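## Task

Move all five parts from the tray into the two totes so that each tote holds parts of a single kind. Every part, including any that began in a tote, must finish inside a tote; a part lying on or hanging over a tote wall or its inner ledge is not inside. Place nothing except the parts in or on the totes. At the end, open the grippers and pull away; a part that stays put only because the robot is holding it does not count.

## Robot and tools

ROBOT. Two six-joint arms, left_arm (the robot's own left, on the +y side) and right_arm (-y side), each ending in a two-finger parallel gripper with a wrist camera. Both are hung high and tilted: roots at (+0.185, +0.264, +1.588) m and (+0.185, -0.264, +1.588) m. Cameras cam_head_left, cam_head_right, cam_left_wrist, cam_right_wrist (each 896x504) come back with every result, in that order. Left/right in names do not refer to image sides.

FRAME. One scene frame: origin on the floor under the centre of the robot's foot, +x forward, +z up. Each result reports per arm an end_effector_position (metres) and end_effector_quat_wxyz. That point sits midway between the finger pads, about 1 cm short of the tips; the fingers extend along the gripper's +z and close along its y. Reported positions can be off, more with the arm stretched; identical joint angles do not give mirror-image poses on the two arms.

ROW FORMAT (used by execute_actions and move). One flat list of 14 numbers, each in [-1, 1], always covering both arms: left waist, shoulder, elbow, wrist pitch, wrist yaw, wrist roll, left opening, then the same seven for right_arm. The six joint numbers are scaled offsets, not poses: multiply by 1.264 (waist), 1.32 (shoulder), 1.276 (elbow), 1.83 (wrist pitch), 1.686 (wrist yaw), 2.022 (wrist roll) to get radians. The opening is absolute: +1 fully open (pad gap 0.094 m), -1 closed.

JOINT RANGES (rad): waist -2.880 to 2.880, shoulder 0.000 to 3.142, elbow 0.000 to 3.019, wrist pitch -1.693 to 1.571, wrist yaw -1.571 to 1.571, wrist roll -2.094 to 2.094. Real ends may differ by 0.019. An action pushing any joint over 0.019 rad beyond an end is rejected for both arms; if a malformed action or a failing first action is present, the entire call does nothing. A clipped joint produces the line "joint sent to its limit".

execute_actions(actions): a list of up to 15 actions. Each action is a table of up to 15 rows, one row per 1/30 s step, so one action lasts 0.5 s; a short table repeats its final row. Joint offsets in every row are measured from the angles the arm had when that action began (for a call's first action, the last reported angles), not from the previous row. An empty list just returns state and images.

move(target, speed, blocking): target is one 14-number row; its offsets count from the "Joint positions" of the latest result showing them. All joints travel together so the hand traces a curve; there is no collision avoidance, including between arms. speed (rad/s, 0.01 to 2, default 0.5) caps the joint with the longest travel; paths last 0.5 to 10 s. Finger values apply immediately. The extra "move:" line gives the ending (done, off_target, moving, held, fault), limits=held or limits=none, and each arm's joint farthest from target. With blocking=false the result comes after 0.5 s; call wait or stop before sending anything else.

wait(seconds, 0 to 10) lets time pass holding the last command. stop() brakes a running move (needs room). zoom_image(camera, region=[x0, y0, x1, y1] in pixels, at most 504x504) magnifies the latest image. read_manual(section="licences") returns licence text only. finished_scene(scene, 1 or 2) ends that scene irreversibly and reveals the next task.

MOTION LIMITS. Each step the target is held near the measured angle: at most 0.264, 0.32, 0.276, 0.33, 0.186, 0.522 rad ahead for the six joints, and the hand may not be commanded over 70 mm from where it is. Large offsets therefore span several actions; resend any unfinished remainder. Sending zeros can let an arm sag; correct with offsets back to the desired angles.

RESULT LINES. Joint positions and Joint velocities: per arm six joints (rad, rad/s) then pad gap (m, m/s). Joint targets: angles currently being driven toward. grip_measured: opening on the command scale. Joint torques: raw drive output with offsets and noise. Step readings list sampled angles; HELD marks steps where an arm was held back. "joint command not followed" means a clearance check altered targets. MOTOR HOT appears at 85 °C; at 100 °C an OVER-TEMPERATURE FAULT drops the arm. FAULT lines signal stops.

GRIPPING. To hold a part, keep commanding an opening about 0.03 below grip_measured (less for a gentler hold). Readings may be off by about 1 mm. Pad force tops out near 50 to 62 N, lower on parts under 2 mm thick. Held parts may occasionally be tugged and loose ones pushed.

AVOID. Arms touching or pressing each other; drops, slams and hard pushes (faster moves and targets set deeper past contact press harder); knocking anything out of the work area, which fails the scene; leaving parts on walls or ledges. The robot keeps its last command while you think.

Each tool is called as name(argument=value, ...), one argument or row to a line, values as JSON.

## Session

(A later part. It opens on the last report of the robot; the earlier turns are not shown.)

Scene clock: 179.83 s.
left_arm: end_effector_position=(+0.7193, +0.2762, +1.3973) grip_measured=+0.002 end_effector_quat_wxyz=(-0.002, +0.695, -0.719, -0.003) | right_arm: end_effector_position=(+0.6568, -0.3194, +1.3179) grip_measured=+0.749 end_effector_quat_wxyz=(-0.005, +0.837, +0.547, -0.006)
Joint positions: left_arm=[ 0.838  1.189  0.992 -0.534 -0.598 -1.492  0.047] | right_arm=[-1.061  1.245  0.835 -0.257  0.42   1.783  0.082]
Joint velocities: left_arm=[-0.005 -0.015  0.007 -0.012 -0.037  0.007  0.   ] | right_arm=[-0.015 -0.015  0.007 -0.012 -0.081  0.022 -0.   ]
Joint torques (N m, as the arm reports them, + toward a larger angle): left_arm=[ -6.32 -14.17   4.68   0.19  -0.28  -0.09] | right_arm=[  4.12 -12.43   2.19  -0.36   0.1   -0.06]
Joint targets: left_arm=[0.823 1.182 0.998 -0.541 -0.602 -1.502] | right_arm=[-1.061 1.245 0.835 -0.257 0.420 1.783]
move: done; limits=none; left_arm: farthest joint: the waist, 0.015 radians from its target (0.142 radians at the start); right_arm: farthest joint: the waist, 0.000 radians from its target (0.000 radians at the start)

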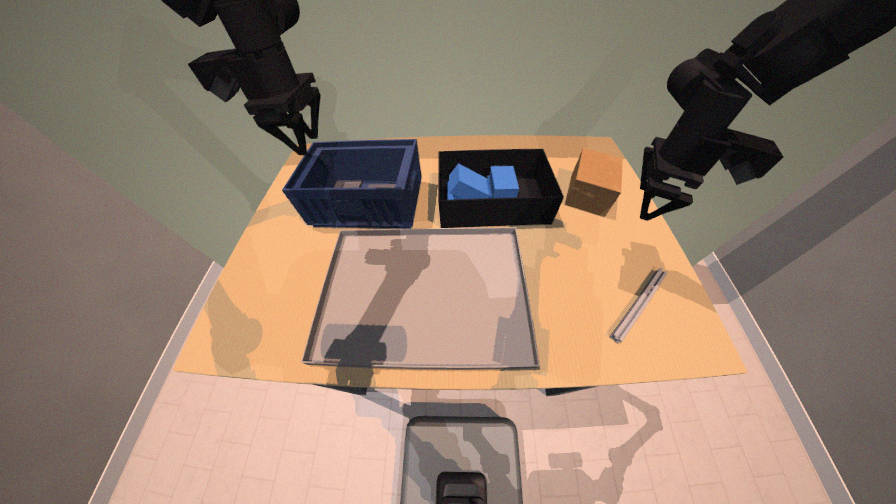

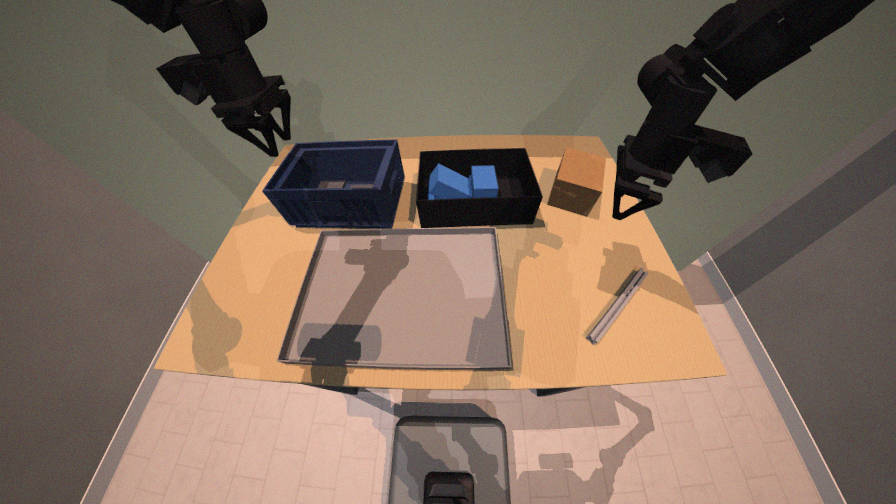

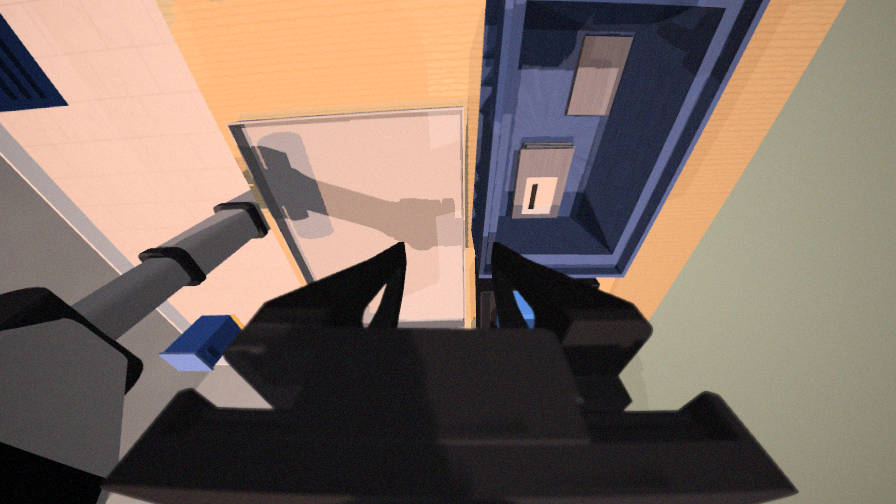

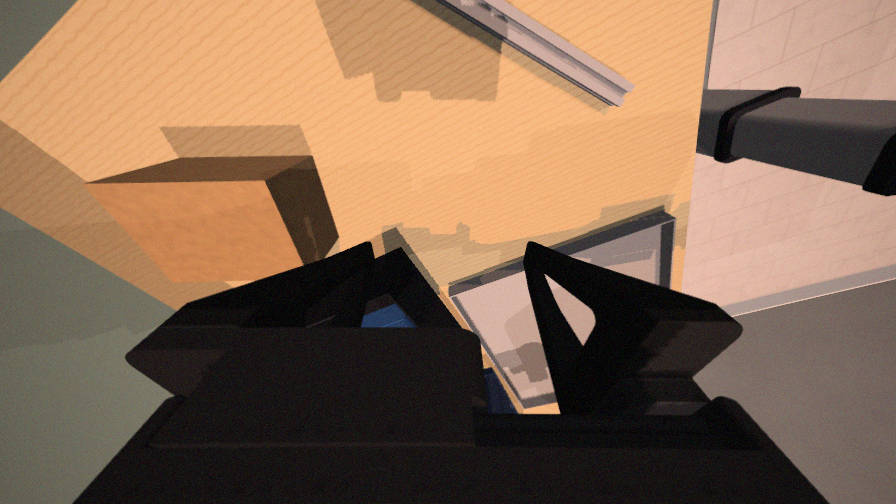

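zoom_image(
  camera="cam_head_left",
  region=[420, 135, 580, 235],
)

Region (420, 135, 580, 235) of cam_head_left's 896x504 image, scaled by 3.150, with more detail than that image has; it fills the top 315 rows of this view, and the rest is white.

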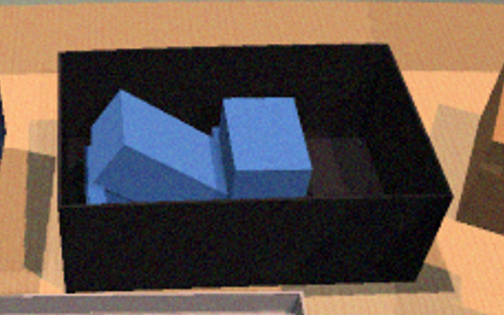

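finished_scene(
  scene=2,
)

The scene is finished: the task was done.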